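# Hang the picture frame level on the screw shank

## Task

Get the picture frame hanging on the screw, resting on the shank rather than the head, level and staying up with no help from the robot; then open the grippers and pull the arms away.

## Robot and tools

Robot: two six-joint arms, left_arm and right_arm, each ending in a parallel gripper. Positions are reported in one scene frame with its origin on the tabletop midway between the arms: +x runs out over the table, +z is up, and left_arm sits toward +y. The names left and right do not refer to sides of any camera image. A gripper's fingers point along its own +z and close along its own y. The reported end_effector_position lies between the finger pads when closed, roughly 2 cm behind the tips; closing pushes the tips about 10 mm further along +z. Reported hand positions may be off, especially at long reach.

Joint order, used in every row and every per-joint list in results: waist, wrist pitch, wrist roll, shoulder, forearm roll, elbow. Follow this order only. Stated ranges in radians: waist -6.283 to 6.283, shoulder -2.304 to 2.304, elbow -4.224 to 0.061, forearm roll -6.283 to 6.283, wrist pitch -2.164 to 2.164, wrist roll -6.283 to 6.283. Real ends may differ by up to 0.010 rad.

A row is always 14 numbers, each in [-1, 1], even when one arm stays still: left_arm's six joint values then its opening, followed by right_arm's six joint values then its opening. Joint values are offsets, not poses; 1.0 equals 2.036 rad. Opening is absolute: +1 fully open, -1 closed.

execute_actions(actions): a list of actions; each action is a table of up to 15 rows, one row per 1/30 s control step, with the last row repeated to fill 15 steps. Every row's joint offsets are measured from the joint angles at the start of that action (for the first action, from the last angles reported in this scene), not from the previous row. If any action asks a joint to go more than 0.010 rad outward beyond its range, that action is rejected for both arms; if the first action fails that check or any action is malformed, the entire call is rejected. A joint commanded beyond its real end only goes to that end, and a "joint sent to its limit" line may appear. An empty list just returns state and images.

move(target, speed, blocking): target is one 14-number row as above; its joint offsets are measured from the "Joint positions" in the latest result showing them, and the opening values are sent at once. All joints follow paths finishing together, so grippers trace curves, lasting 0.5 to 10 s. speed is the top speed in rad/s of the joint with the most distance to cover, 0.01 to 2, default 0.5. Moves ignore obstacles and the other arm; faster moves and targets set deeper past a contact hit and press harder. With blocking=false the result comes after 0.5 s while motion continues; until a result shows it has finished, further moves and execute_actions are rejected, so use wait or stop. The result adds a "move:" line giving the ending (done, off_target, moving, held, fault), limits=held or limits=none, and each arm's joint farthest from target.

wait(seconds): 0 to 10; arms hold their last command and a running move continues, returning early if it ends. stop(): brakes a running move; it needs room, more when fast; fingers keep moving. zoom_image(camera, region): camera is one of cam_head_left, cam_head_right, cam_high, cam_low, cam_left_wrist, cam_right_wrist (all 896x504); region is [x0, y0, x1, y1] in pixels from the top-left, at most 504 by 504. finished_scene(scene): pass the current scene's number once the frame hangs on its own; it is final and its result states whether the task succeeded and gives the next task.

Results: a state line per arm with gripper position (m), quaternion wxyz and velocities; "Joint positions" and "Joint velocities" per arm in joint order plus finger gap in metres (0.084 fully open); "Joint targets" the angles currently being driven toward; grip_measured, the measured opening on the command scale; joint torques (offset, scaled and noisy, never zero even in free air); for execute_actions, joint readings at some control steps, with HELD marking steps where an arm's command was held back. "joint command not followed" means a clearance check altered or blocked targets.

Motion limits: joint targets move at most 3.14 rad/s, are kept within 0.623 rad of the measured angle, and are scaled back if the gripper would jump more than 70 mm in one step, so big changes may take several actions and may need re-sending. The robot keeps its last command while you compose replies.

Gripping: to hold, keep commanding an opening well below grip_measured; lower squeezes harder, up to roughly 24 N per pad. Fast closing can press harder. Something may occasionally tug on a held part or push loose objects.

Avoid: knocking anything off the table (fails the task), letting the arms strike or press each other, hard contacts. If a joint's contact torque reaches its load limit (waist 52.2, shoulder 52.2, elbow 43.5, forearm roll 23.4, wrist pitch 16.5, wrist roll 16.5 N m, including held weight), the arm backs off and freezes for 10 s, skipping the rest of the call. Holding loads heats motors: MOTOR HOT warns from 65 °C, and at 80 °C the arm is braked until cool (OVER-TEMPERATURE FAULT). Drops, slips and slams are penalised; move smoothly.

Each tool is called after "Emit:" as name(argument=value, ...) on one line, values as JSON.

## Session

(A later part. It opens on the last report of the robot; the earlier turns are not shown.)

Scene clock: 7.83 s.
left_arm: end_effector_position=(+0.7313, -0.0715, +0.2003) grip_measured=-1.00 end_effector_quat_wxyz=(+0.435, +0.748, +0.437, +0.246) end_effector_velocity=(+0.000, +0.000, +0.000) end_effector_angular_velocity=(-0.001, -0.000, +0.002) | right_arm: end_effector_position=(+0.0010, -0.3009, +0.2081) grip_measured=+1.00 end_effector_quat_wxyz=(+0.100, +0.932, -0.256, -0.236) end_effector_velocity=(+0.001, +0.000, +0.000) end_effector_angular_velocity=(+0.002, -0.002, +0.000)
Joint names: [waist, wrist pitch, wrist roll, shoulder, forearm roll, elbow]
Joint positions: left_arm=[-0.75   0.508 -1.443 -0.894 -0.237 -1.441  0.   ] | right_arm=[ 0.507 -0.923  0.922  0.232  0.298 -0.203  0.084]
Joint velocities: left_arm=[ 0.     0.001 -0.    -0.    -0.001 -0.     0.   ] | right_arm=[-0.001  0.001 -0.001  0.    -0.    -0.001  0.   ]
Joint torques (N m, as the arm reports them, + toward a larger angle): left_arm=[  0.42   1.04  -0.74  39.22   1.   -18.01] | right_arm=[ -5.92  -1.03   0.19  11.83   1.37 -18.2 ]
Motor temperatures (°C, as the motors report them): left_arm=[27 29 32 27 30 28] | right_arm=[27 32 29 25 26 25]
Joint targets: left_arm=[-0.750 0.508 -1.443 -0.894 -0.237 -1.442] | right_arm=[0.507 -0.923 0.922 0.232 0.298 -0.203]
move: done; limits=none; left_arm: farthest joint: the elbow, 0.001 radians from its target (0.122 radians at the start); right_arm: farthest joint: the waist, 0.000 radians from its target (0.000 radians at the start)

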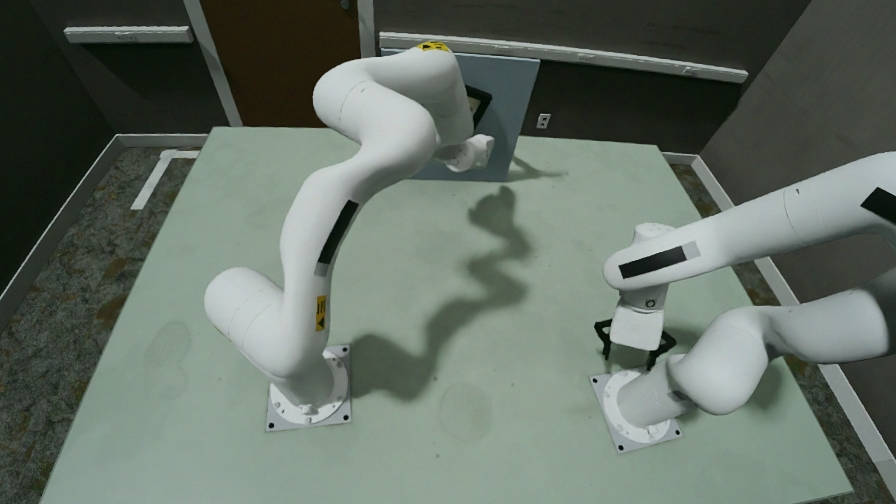

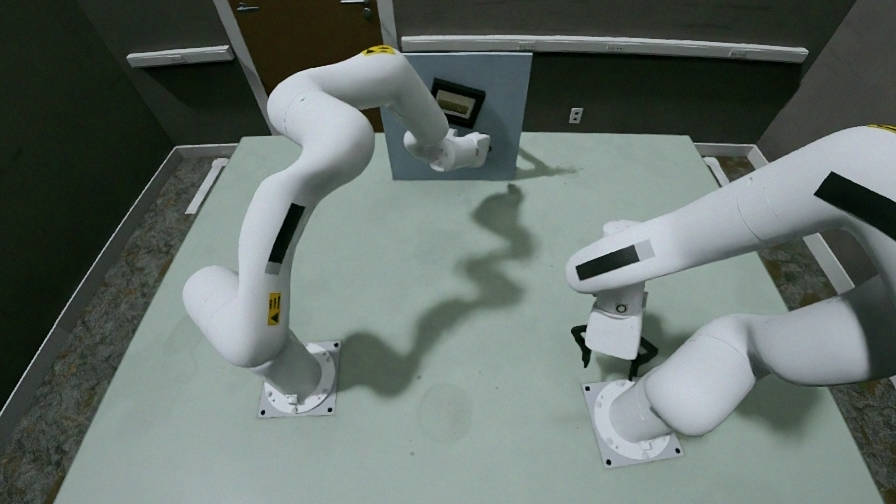

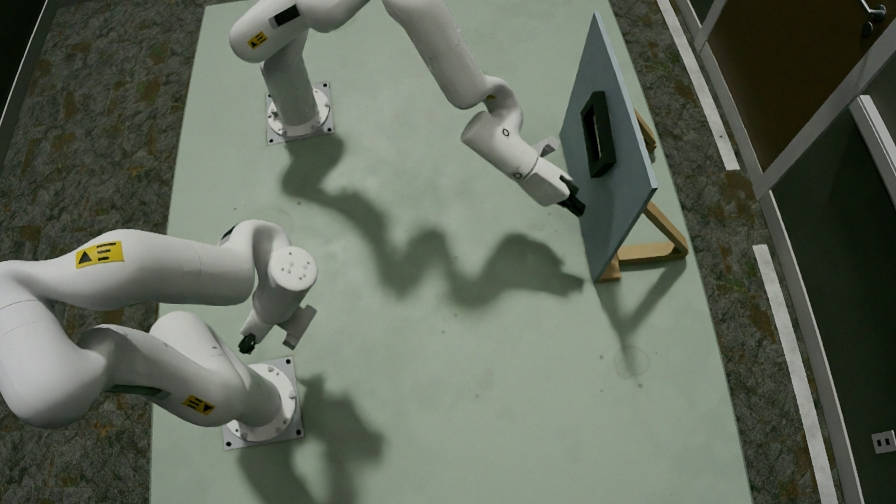

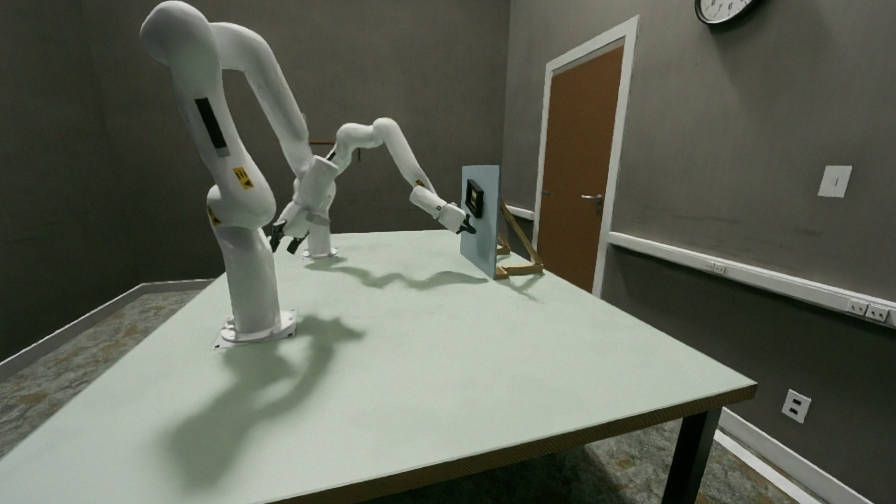

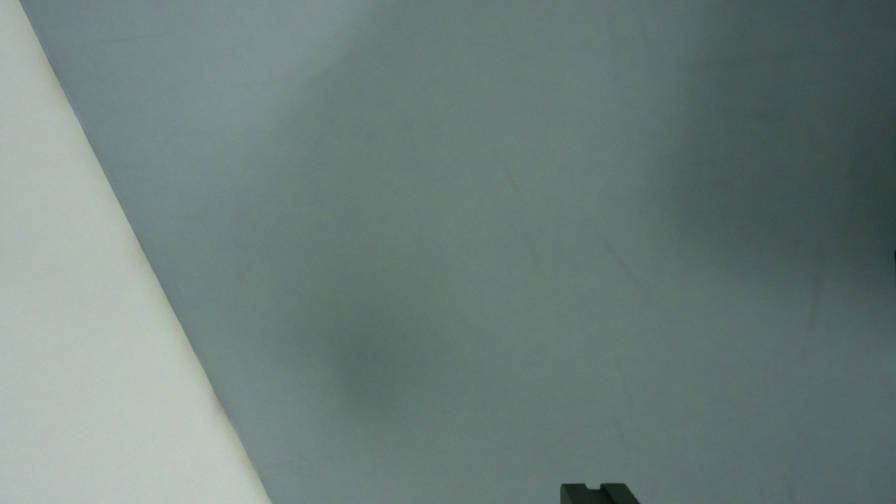

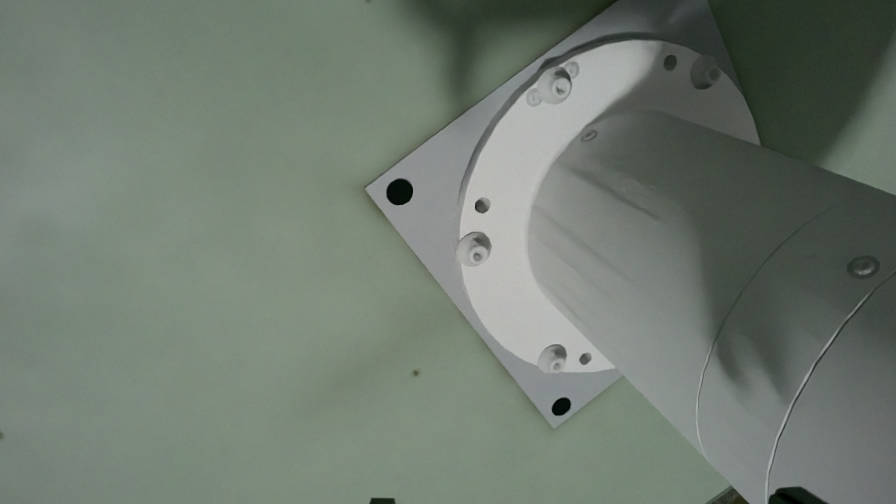

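Emit:
move(target=[0.025,0,0,0,0,-0.045,-1,0,0,0,0,0,0,1], speed=0.1)

Scene clock: 9.43 s.
left_arm: end_effector_position=(+0.7735, -0.0599, +0.2402) grip_measured=-1.00 end_effector_quat_wxyz=(+0.453, +0.726, +0.446, +0.261) end_effector_velocity=(+0.000, +0.001, +0.000) end_effector_angular_velocity=(-0.000, +0.002, +0.001) | right_arm: end_effector_position=(+0.0010, -0.3009, +0.2081) grip_measured=+1.00 end_effector_quat_wxyz=(+0.100, +0.932, -0.256, -0.236) end_effector_velocity=(-0.000, -0.000, -0.000) end_effector_angular_velocity=(-0.000, +0.000, +0.000)
Joint names: [waist, wrist pitch, wrist roll, shoulder, forearm roll, elbow]
Joint positions: left_arm=[-0.709  0.482 -1.443 -0.895 -0.237 -1.521  0.   ] | right_arm=[ 0.507 -0.923  0.922  0.232  0.298 -0.203  0.084]
Joint velocities: left_arm=[ 0.    -0.003  0.     0.001 -0.002  0.     0.   ] | right_arm=[ 0.     0.     0.    -0.     0.     0.001 -0.   ]
Joint torques (N m, as the arm reports them, + toward a larger angle): left_arm=[ 46.88   8.67  -0.5   49.73  -2.01 -45.1 ] | right_arm=[ -6.39  -0.95   0.23  11.12   1.72 -18.16]
Motor temperatures (°C, as the motors report them): left_arm=[27 29 32 27 30 28] | right_arm=[27 32 29 25 26 25]
Joint targets: left_arm=[-0.699 0.508 -1.443 -0.894 -0.237 -1.533] | right_arm=[0.507 -0.923 0.922 0.232 0.298 -0.203]
move: off_target (left_arm); limits=none; left_arm: farthest joint: the wrist pitch, 0.026 radians from its target (0.000 radians at the start); right_arm: farthest joint: the waist, 0.000 radians from its target (0.000 radians at the start)

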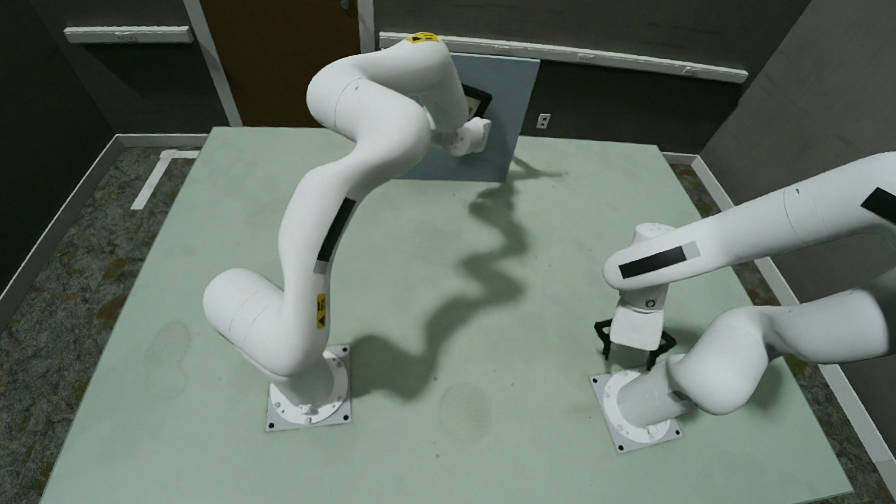

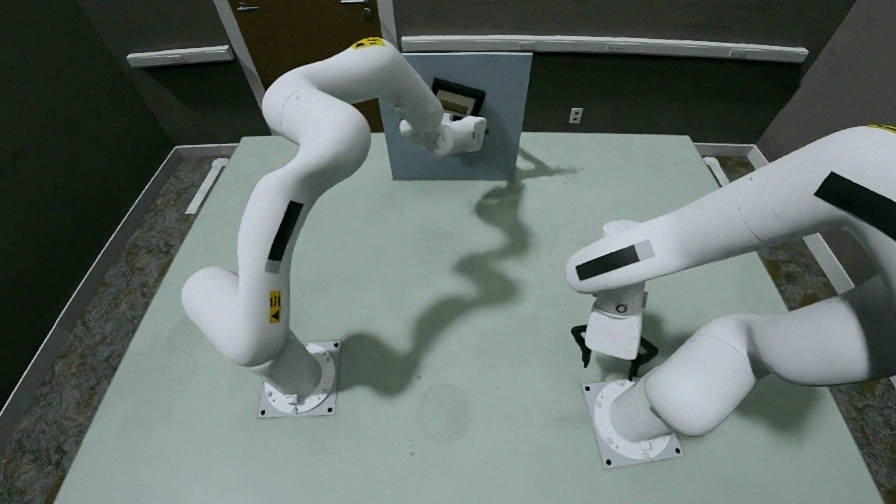

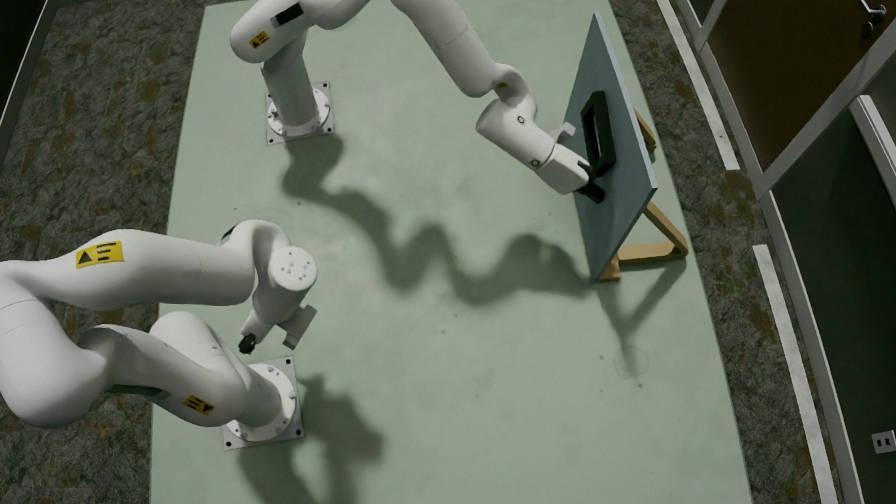

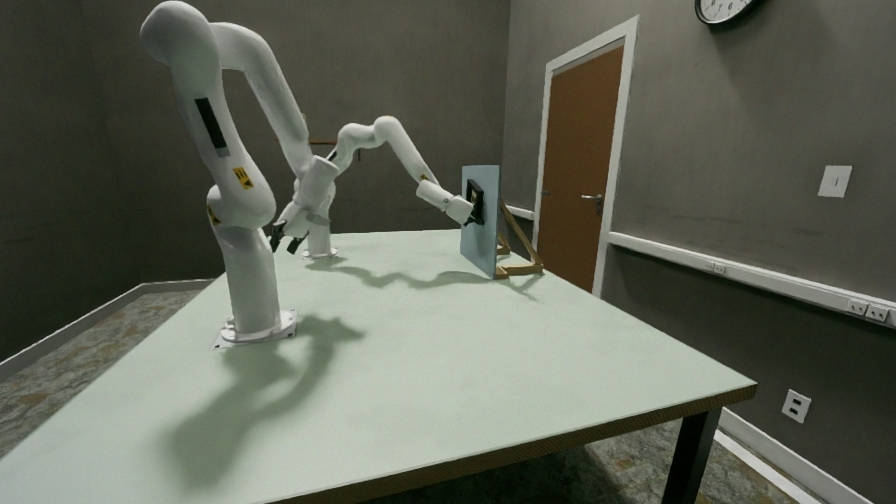

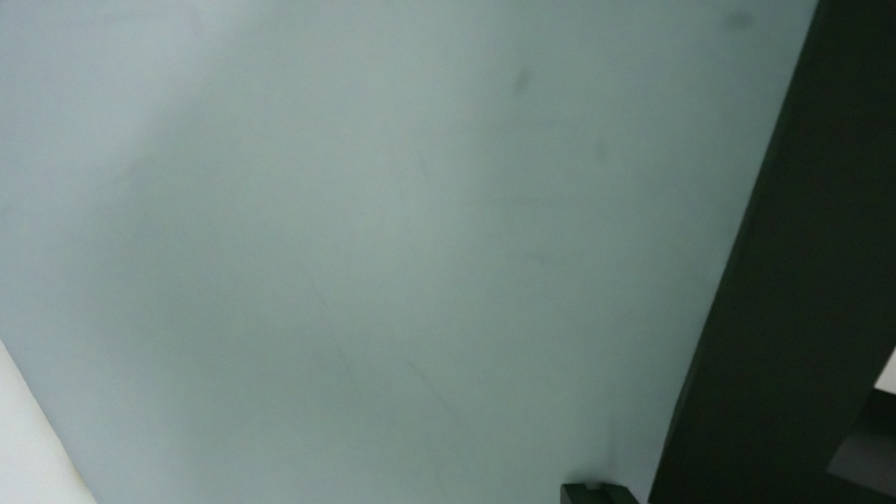

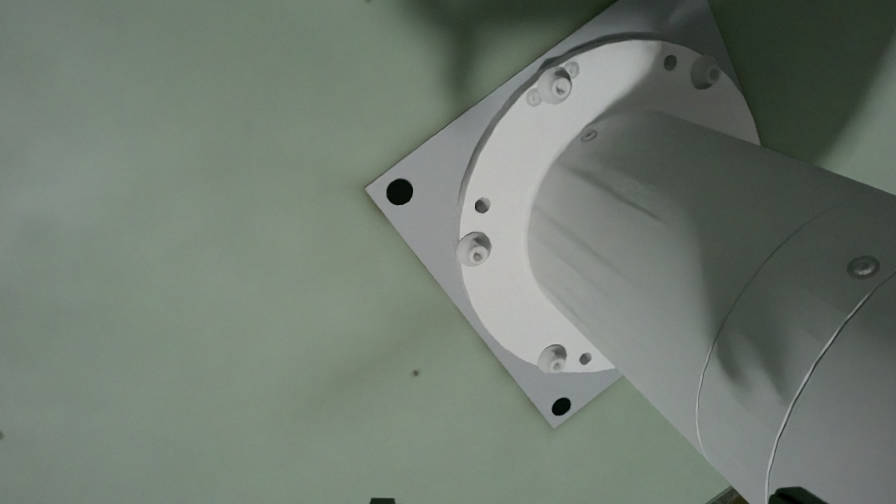

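Emit:
move(target=[0,0,0,0,0,0.07,-1,0,0,0,0,0,0,1], speed=0.2)

Scene clock: 10.63 s.
left_arm: end_effector_position=(+0.7263, -0.0262, +0.1609) grip_measured=-1.00 end_effector_quat_wxyz=(+0.396, +0.758, +0.460, +0.237) end_effector_velocity=(-0.001, +0.001, -0.001) end_effector_angular_velocity=(+0.001, +0.002, +0.000) | right_arm: end_effector_position=(+0.0010, -0.3009, +0.2081) grip_measured=+1.00 end_effector_quat_wxyz=(+0.100, +0.932, -0.256, -0.236) end_effector_velocity=(+0.001, +0.001, +0.000) end_effector_angular_velocity=(+0.002, -0.002, +0.001)
Joint names: [waist, wrist pitch, wrist roll, shoulder, forearm roll, elbow]
Joint positions: left_arm=[-0.709  0.483 -1.443 -0.894 -0.237 -1.379  0.   ] | right_arm=[ 0.507 -0.923  0.922  0.232  0.298 -0.203  0.084]
Joint velocities: left_arm=[ 0.    -0.     0.    -0.001 -0.001  0.002  0.   ] | right_arm=[ 0.001  0.001 -0.    -0.     0.    -0.002  0.   ]
Joint torques (N m, as the arm reports them, + toward a larger angle): left_arm=[  0.02   1.02  -0.73  39.66   1.15 -17.05] | right_arm=[ -6.8   -0.92   0.16  11.47   1.75 -17.97]
Motor temperatures (°C, as the motors report them): left_arm=[27 29 32 27 30 28] | right_arm=[27 32 29 25 26 25]
Joint targets: left_arm=[-0.709 0.482 -1.443 -0.895 -0.237 -1.379] | right_arm=[0.507 -0.923 0.922 0.232 0.298 -0.203]
move: done; limits=none; left_arm: farthest joint: the shoulder, 0.001 radians from its target (0.001 radians at the start); right_arm: farthest joint: the waist, 0.000 radians from its target (0.000 radians at the start)

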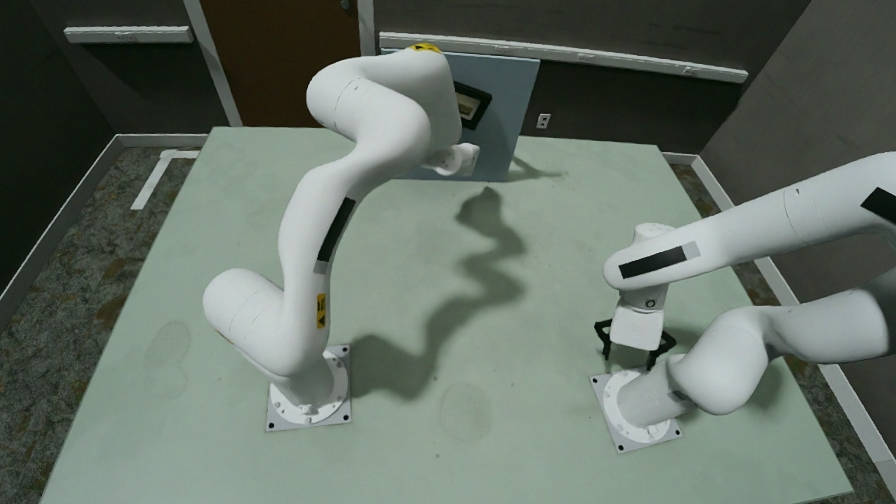

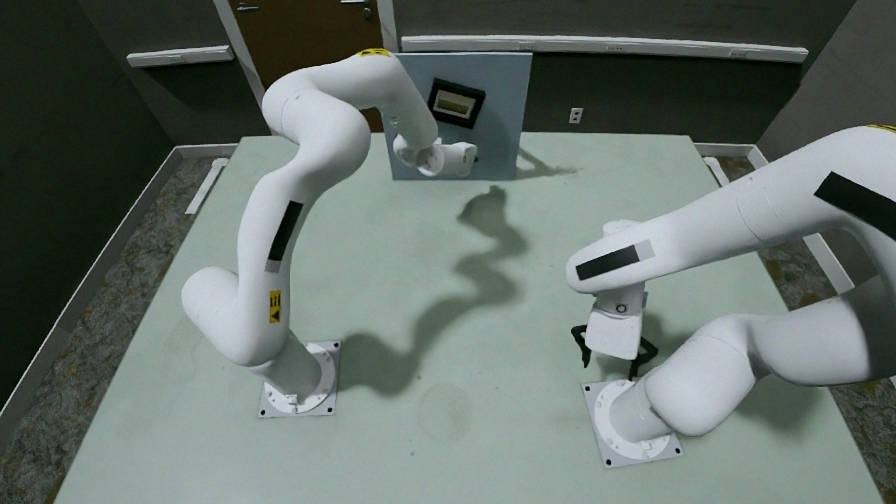

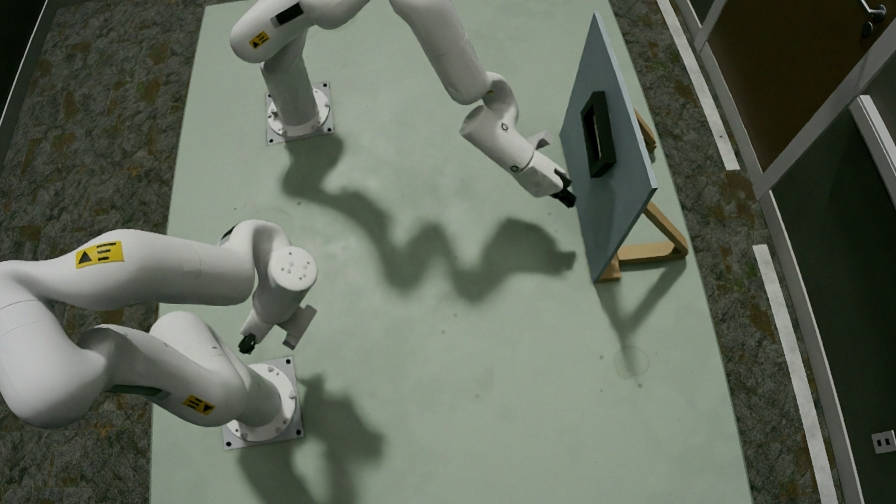

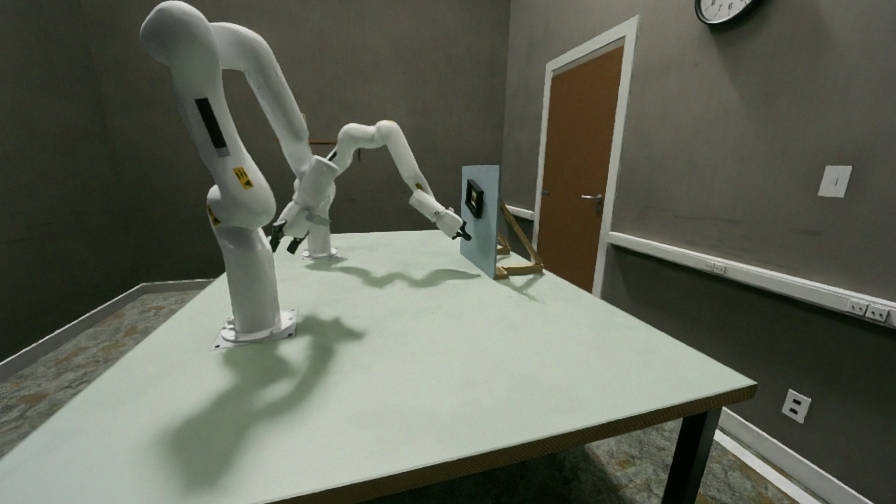

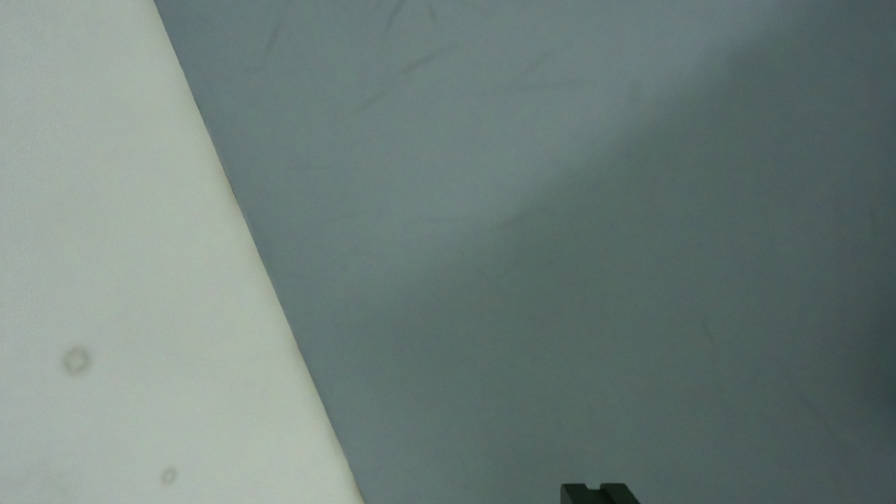

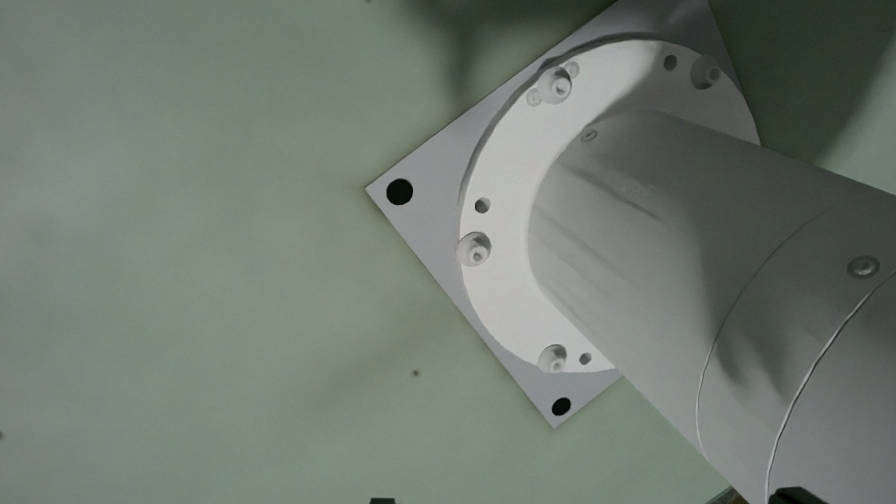

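Emit:
move(target=[0.005,-0.03,0,0.05,0,-0.02,-1,0,0,0,0,0,0,1], speed=0.1)

Scene clock: 12.27 s.
left_arm: end_effector_position=(+0.7496, -0.0360, +0.2569) grip_measured=-1.00 end_effector_quat_wxyz=(+0.431, +0.738, +0.456, +0.247) end_effector_velocity=(+0.000, -0.000, +0.001) end_effector_angular_velocity=(+0.001, -0.002, -0.001) | right_arm: end_effector_position=(+0.0010, -0.3009, +0.2081) grip_measured=+1.00 end_effector_quat_wxyz=(+0.100, +0.932, -0.256, -0.236) end_effector_velocity=(-0.000, -0.000, -0.000) end_effector_angular_velocity=(+0.000, +0.000, +0.004)
Joint names: [waist, wrist pitch, wrist roll, shoulder, forearm roll, elbow]
Joint positions: left_arm=[-0.699  0.421 -1.443 -0.793 -0.237 -1.42   0.   ] | right_arm=[ 0.507 -0.923  0.922  0.232  0.298 -0.203  0.084]
Joint velocities: left_arm=[ 0.    -0.     0.002  0.001  0.    -0.001  0.   ] | right_arm=[ 0.001  0.001 -0.002 -0.001 -0.001  0.001  0.   ]
Joint torques (N m, as the arm reports them, + toward a larger angle): left_arm=[  0.76   1.05  -0.73  38.58   1.02 -19.05] | right_arm=[ -5.38  -0.96   0.19  11.7    1.56 -18.02]
Motor temperatures (°C, as the motors report them): left_arm=[27 29 32 27 30 28] | right_arm=[27 32 29 25 26 25]
Joint targets: left_arm=[-0.699 0.422 -1.443 -0.793 -0.237 -1.420] | right_arm=[0.507 -0.923 0.922 0.232 0.298 -0.203]
move: done; limits=none; left_arm: farthest joint: the shoulder, 0.001 radians from its target (0.102 radians at the start); right_arm: farthest joint: the waist, 0.000 radians from its target (0.000 radians at the start)

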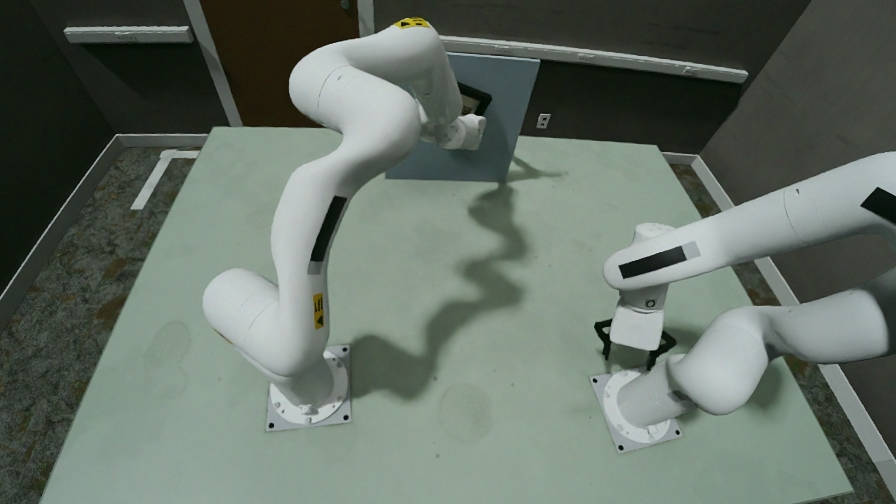

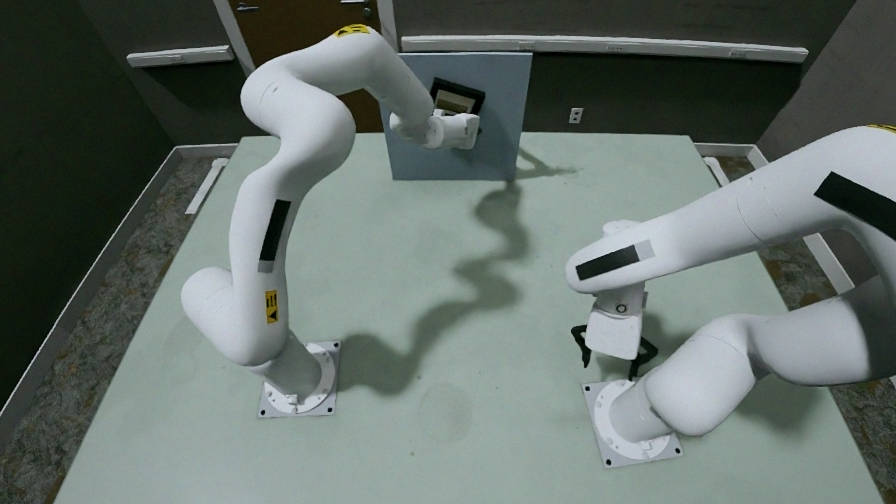

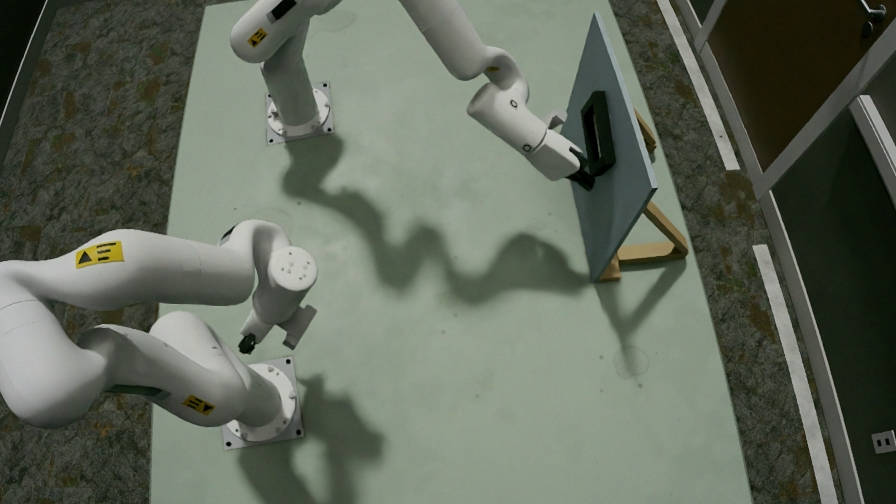

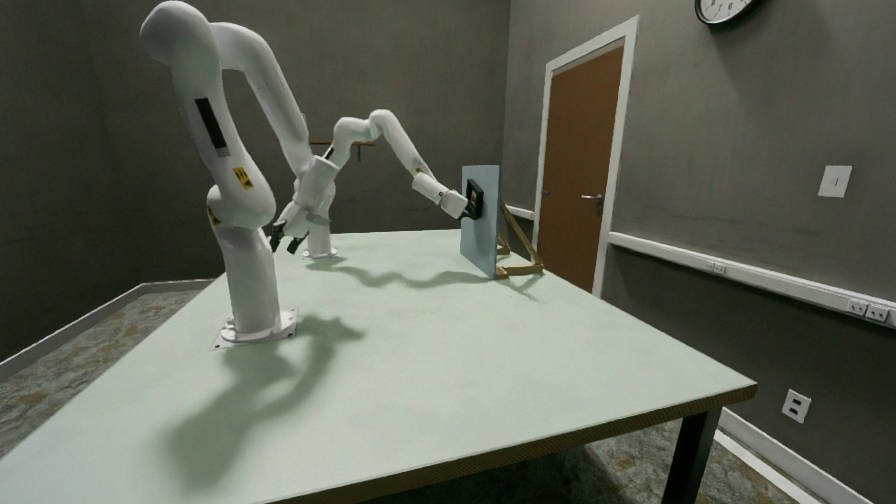

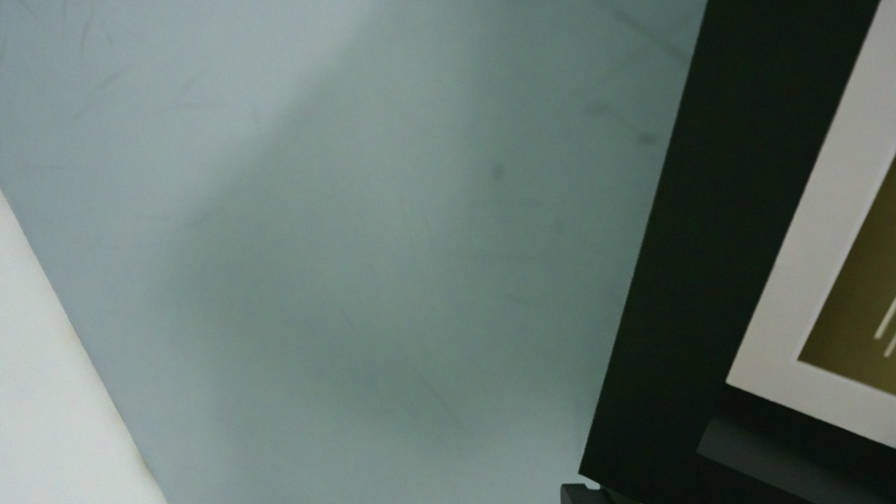

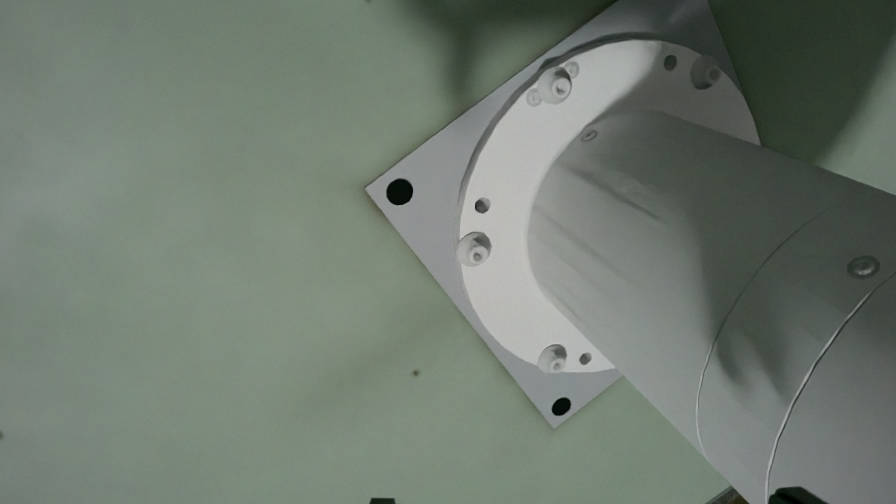

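The tip is right at the frame's lower corner. I'll keep lifting slowly.

Emit:
move(target=[0,-0.015,0,0.025,0,-0.012,-1,0,0,0,0,0,0,1], speed=0.06)

Emit:
zoom_image(camera="cam_head_right", region=[380, 50, 540, 190])

Scene clock: 13.57 s.
left_arm: end_effector_position=(+0.7566, -0.0427, +0.3091) grip_measured=-1.00 end_effector_quat_wxyz=(+0.451, +0.728, +0.450, +0.252) end_effector_velocity=(-0.000, -0.000, -0.000) end_effector_angular_velocity=(-0.000, +0.001, +0.001) | right_arm: end_effector_position=(+0.0010, -0.3009, +0.2081) grip_measured=+1.00 end_effector_quat_wxyz=(+0.100, +0.932, -0.256, -0.236) end_effector_velocity=(+0.001, +0.001, +0.000) end_effector_angular_velocity=(+0.002, -0.002, +0.001)
Joint names: [waist, wrist pitch, wrist roll, shoulder, forearm roll, elbow]
Joint positions: left_arm=[-0.699  0.391 -1.443 -0.742 -0.237 -1.444  0.   ] | right_arm=[ 0.507 -0.923  0.922  0.232  0.298 -0.203  0.084]
Joint velocities: left_arm=[-0.    -0.001  0.     0.    -0.002  0.     0.   ] | right_arm=[ 0.001  0.001 -0.001  0.001  0.001 -0.001  0.   ]
Joint torques (N m, as the arm reports them, + toward a larger angle): left_arm=[  0.55   1.14  -0.82  38.66   1.12 -19.73] | right_arm=[ -6.39  -0.93   0.12  11.37   1.79 -18.11]
Motor temperatures (°C, as the motors report them): left_arm=[27 29 32 27 30 28] | right_arm=[27 32 29 25 26 25]
Joint targets: left_arm=[-0.699 0.391 -1.443 -0.742 -0.237 -1.444] | right_arm=[0.507 -0.923 0.922 0.232 0.298 -0.203]
move: done; limits=none; left_arm: farthest joint: the wrist pitch, 0.001 radians from its target (0.031 radians at the start); right_arm: farthest joint: the waist, 0.000 radians from its target (0.000 radians at the start)

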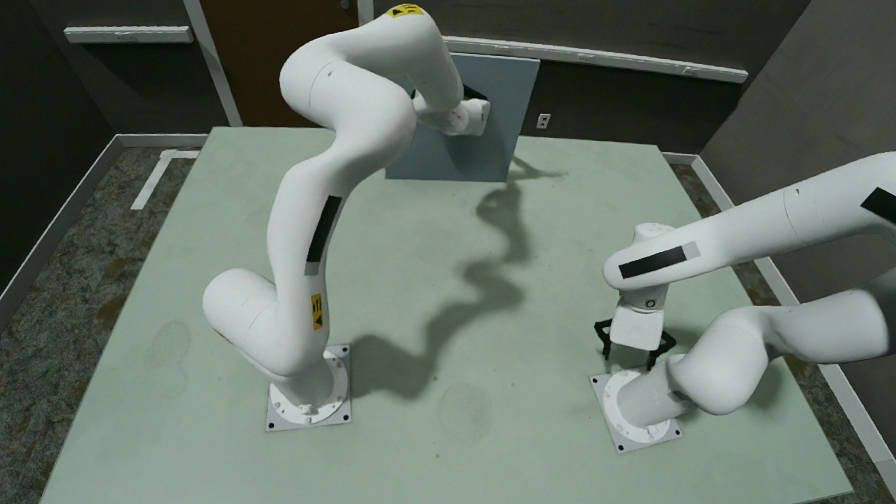

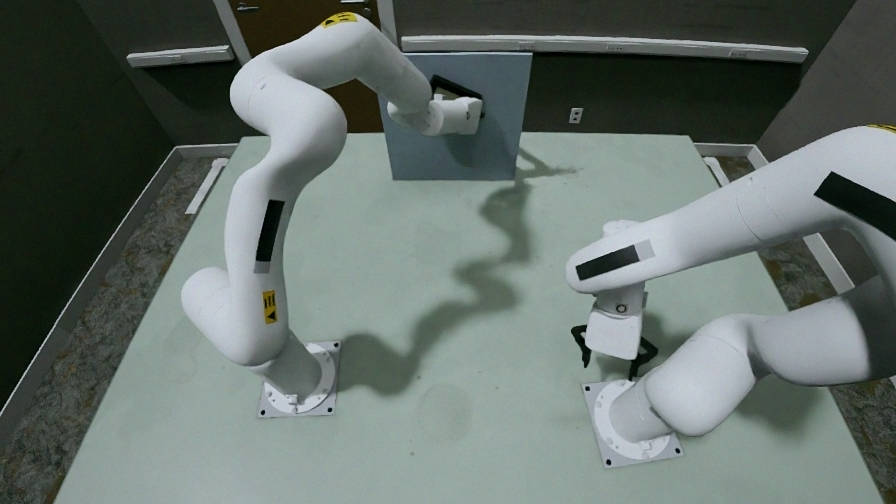

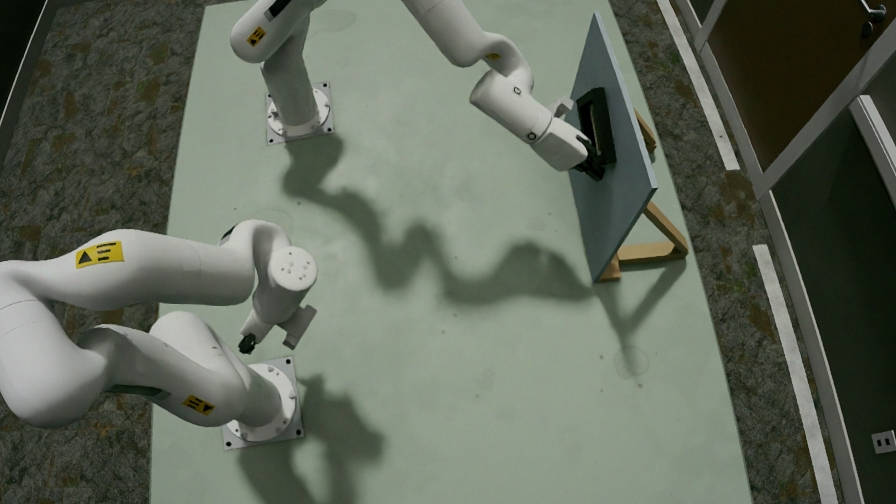

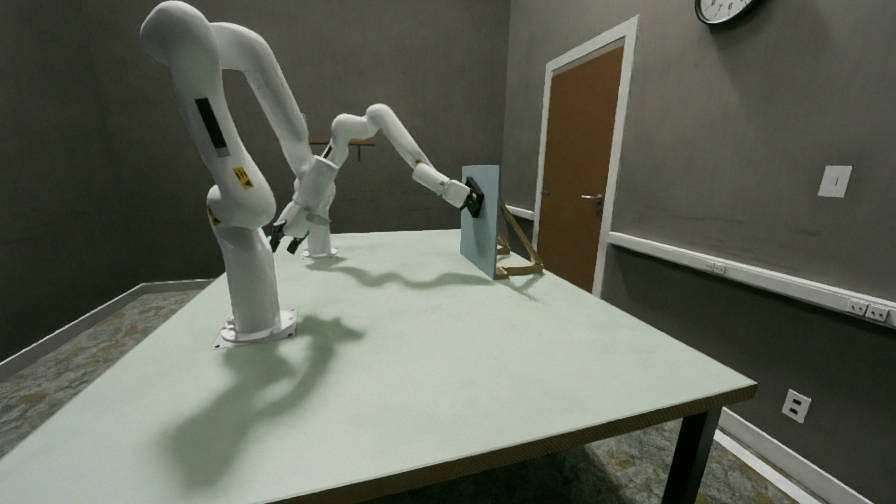

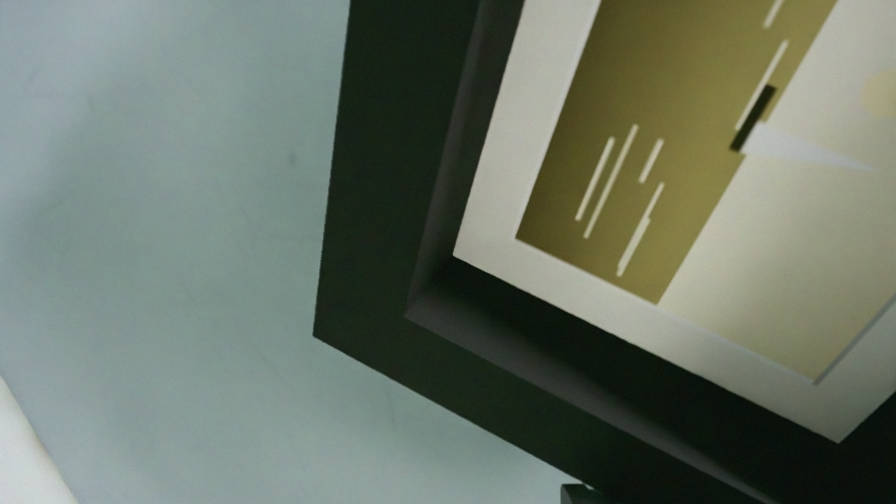

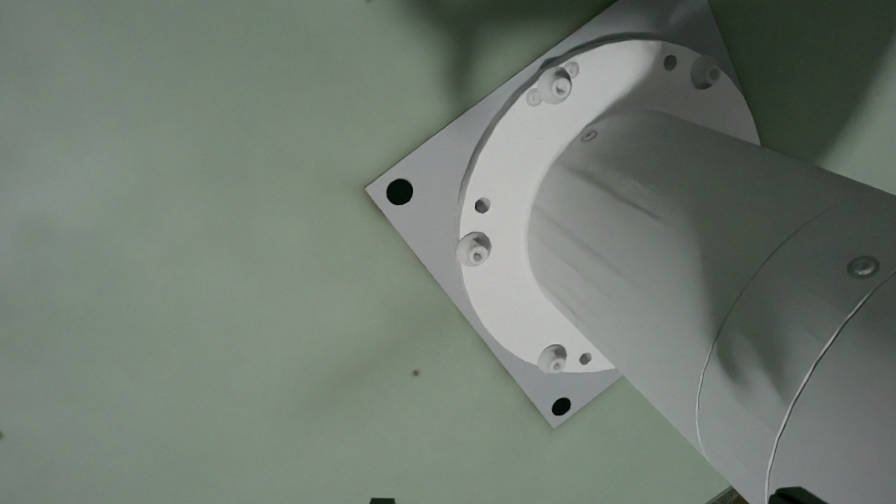

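Region (380, 50, 540, 190) of cam_head_right's 896x504 image, scaled by 3.150, with more detail than that image has; it fills the top 441 rows of this view, and the rest is white.

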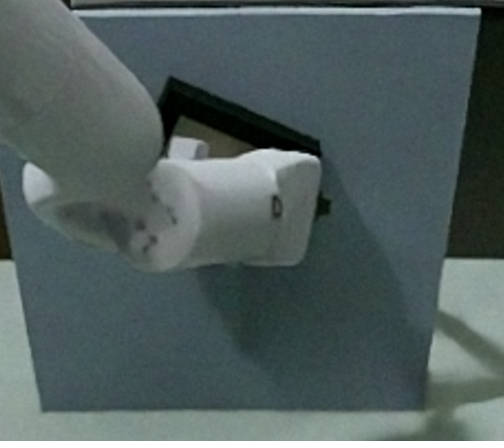

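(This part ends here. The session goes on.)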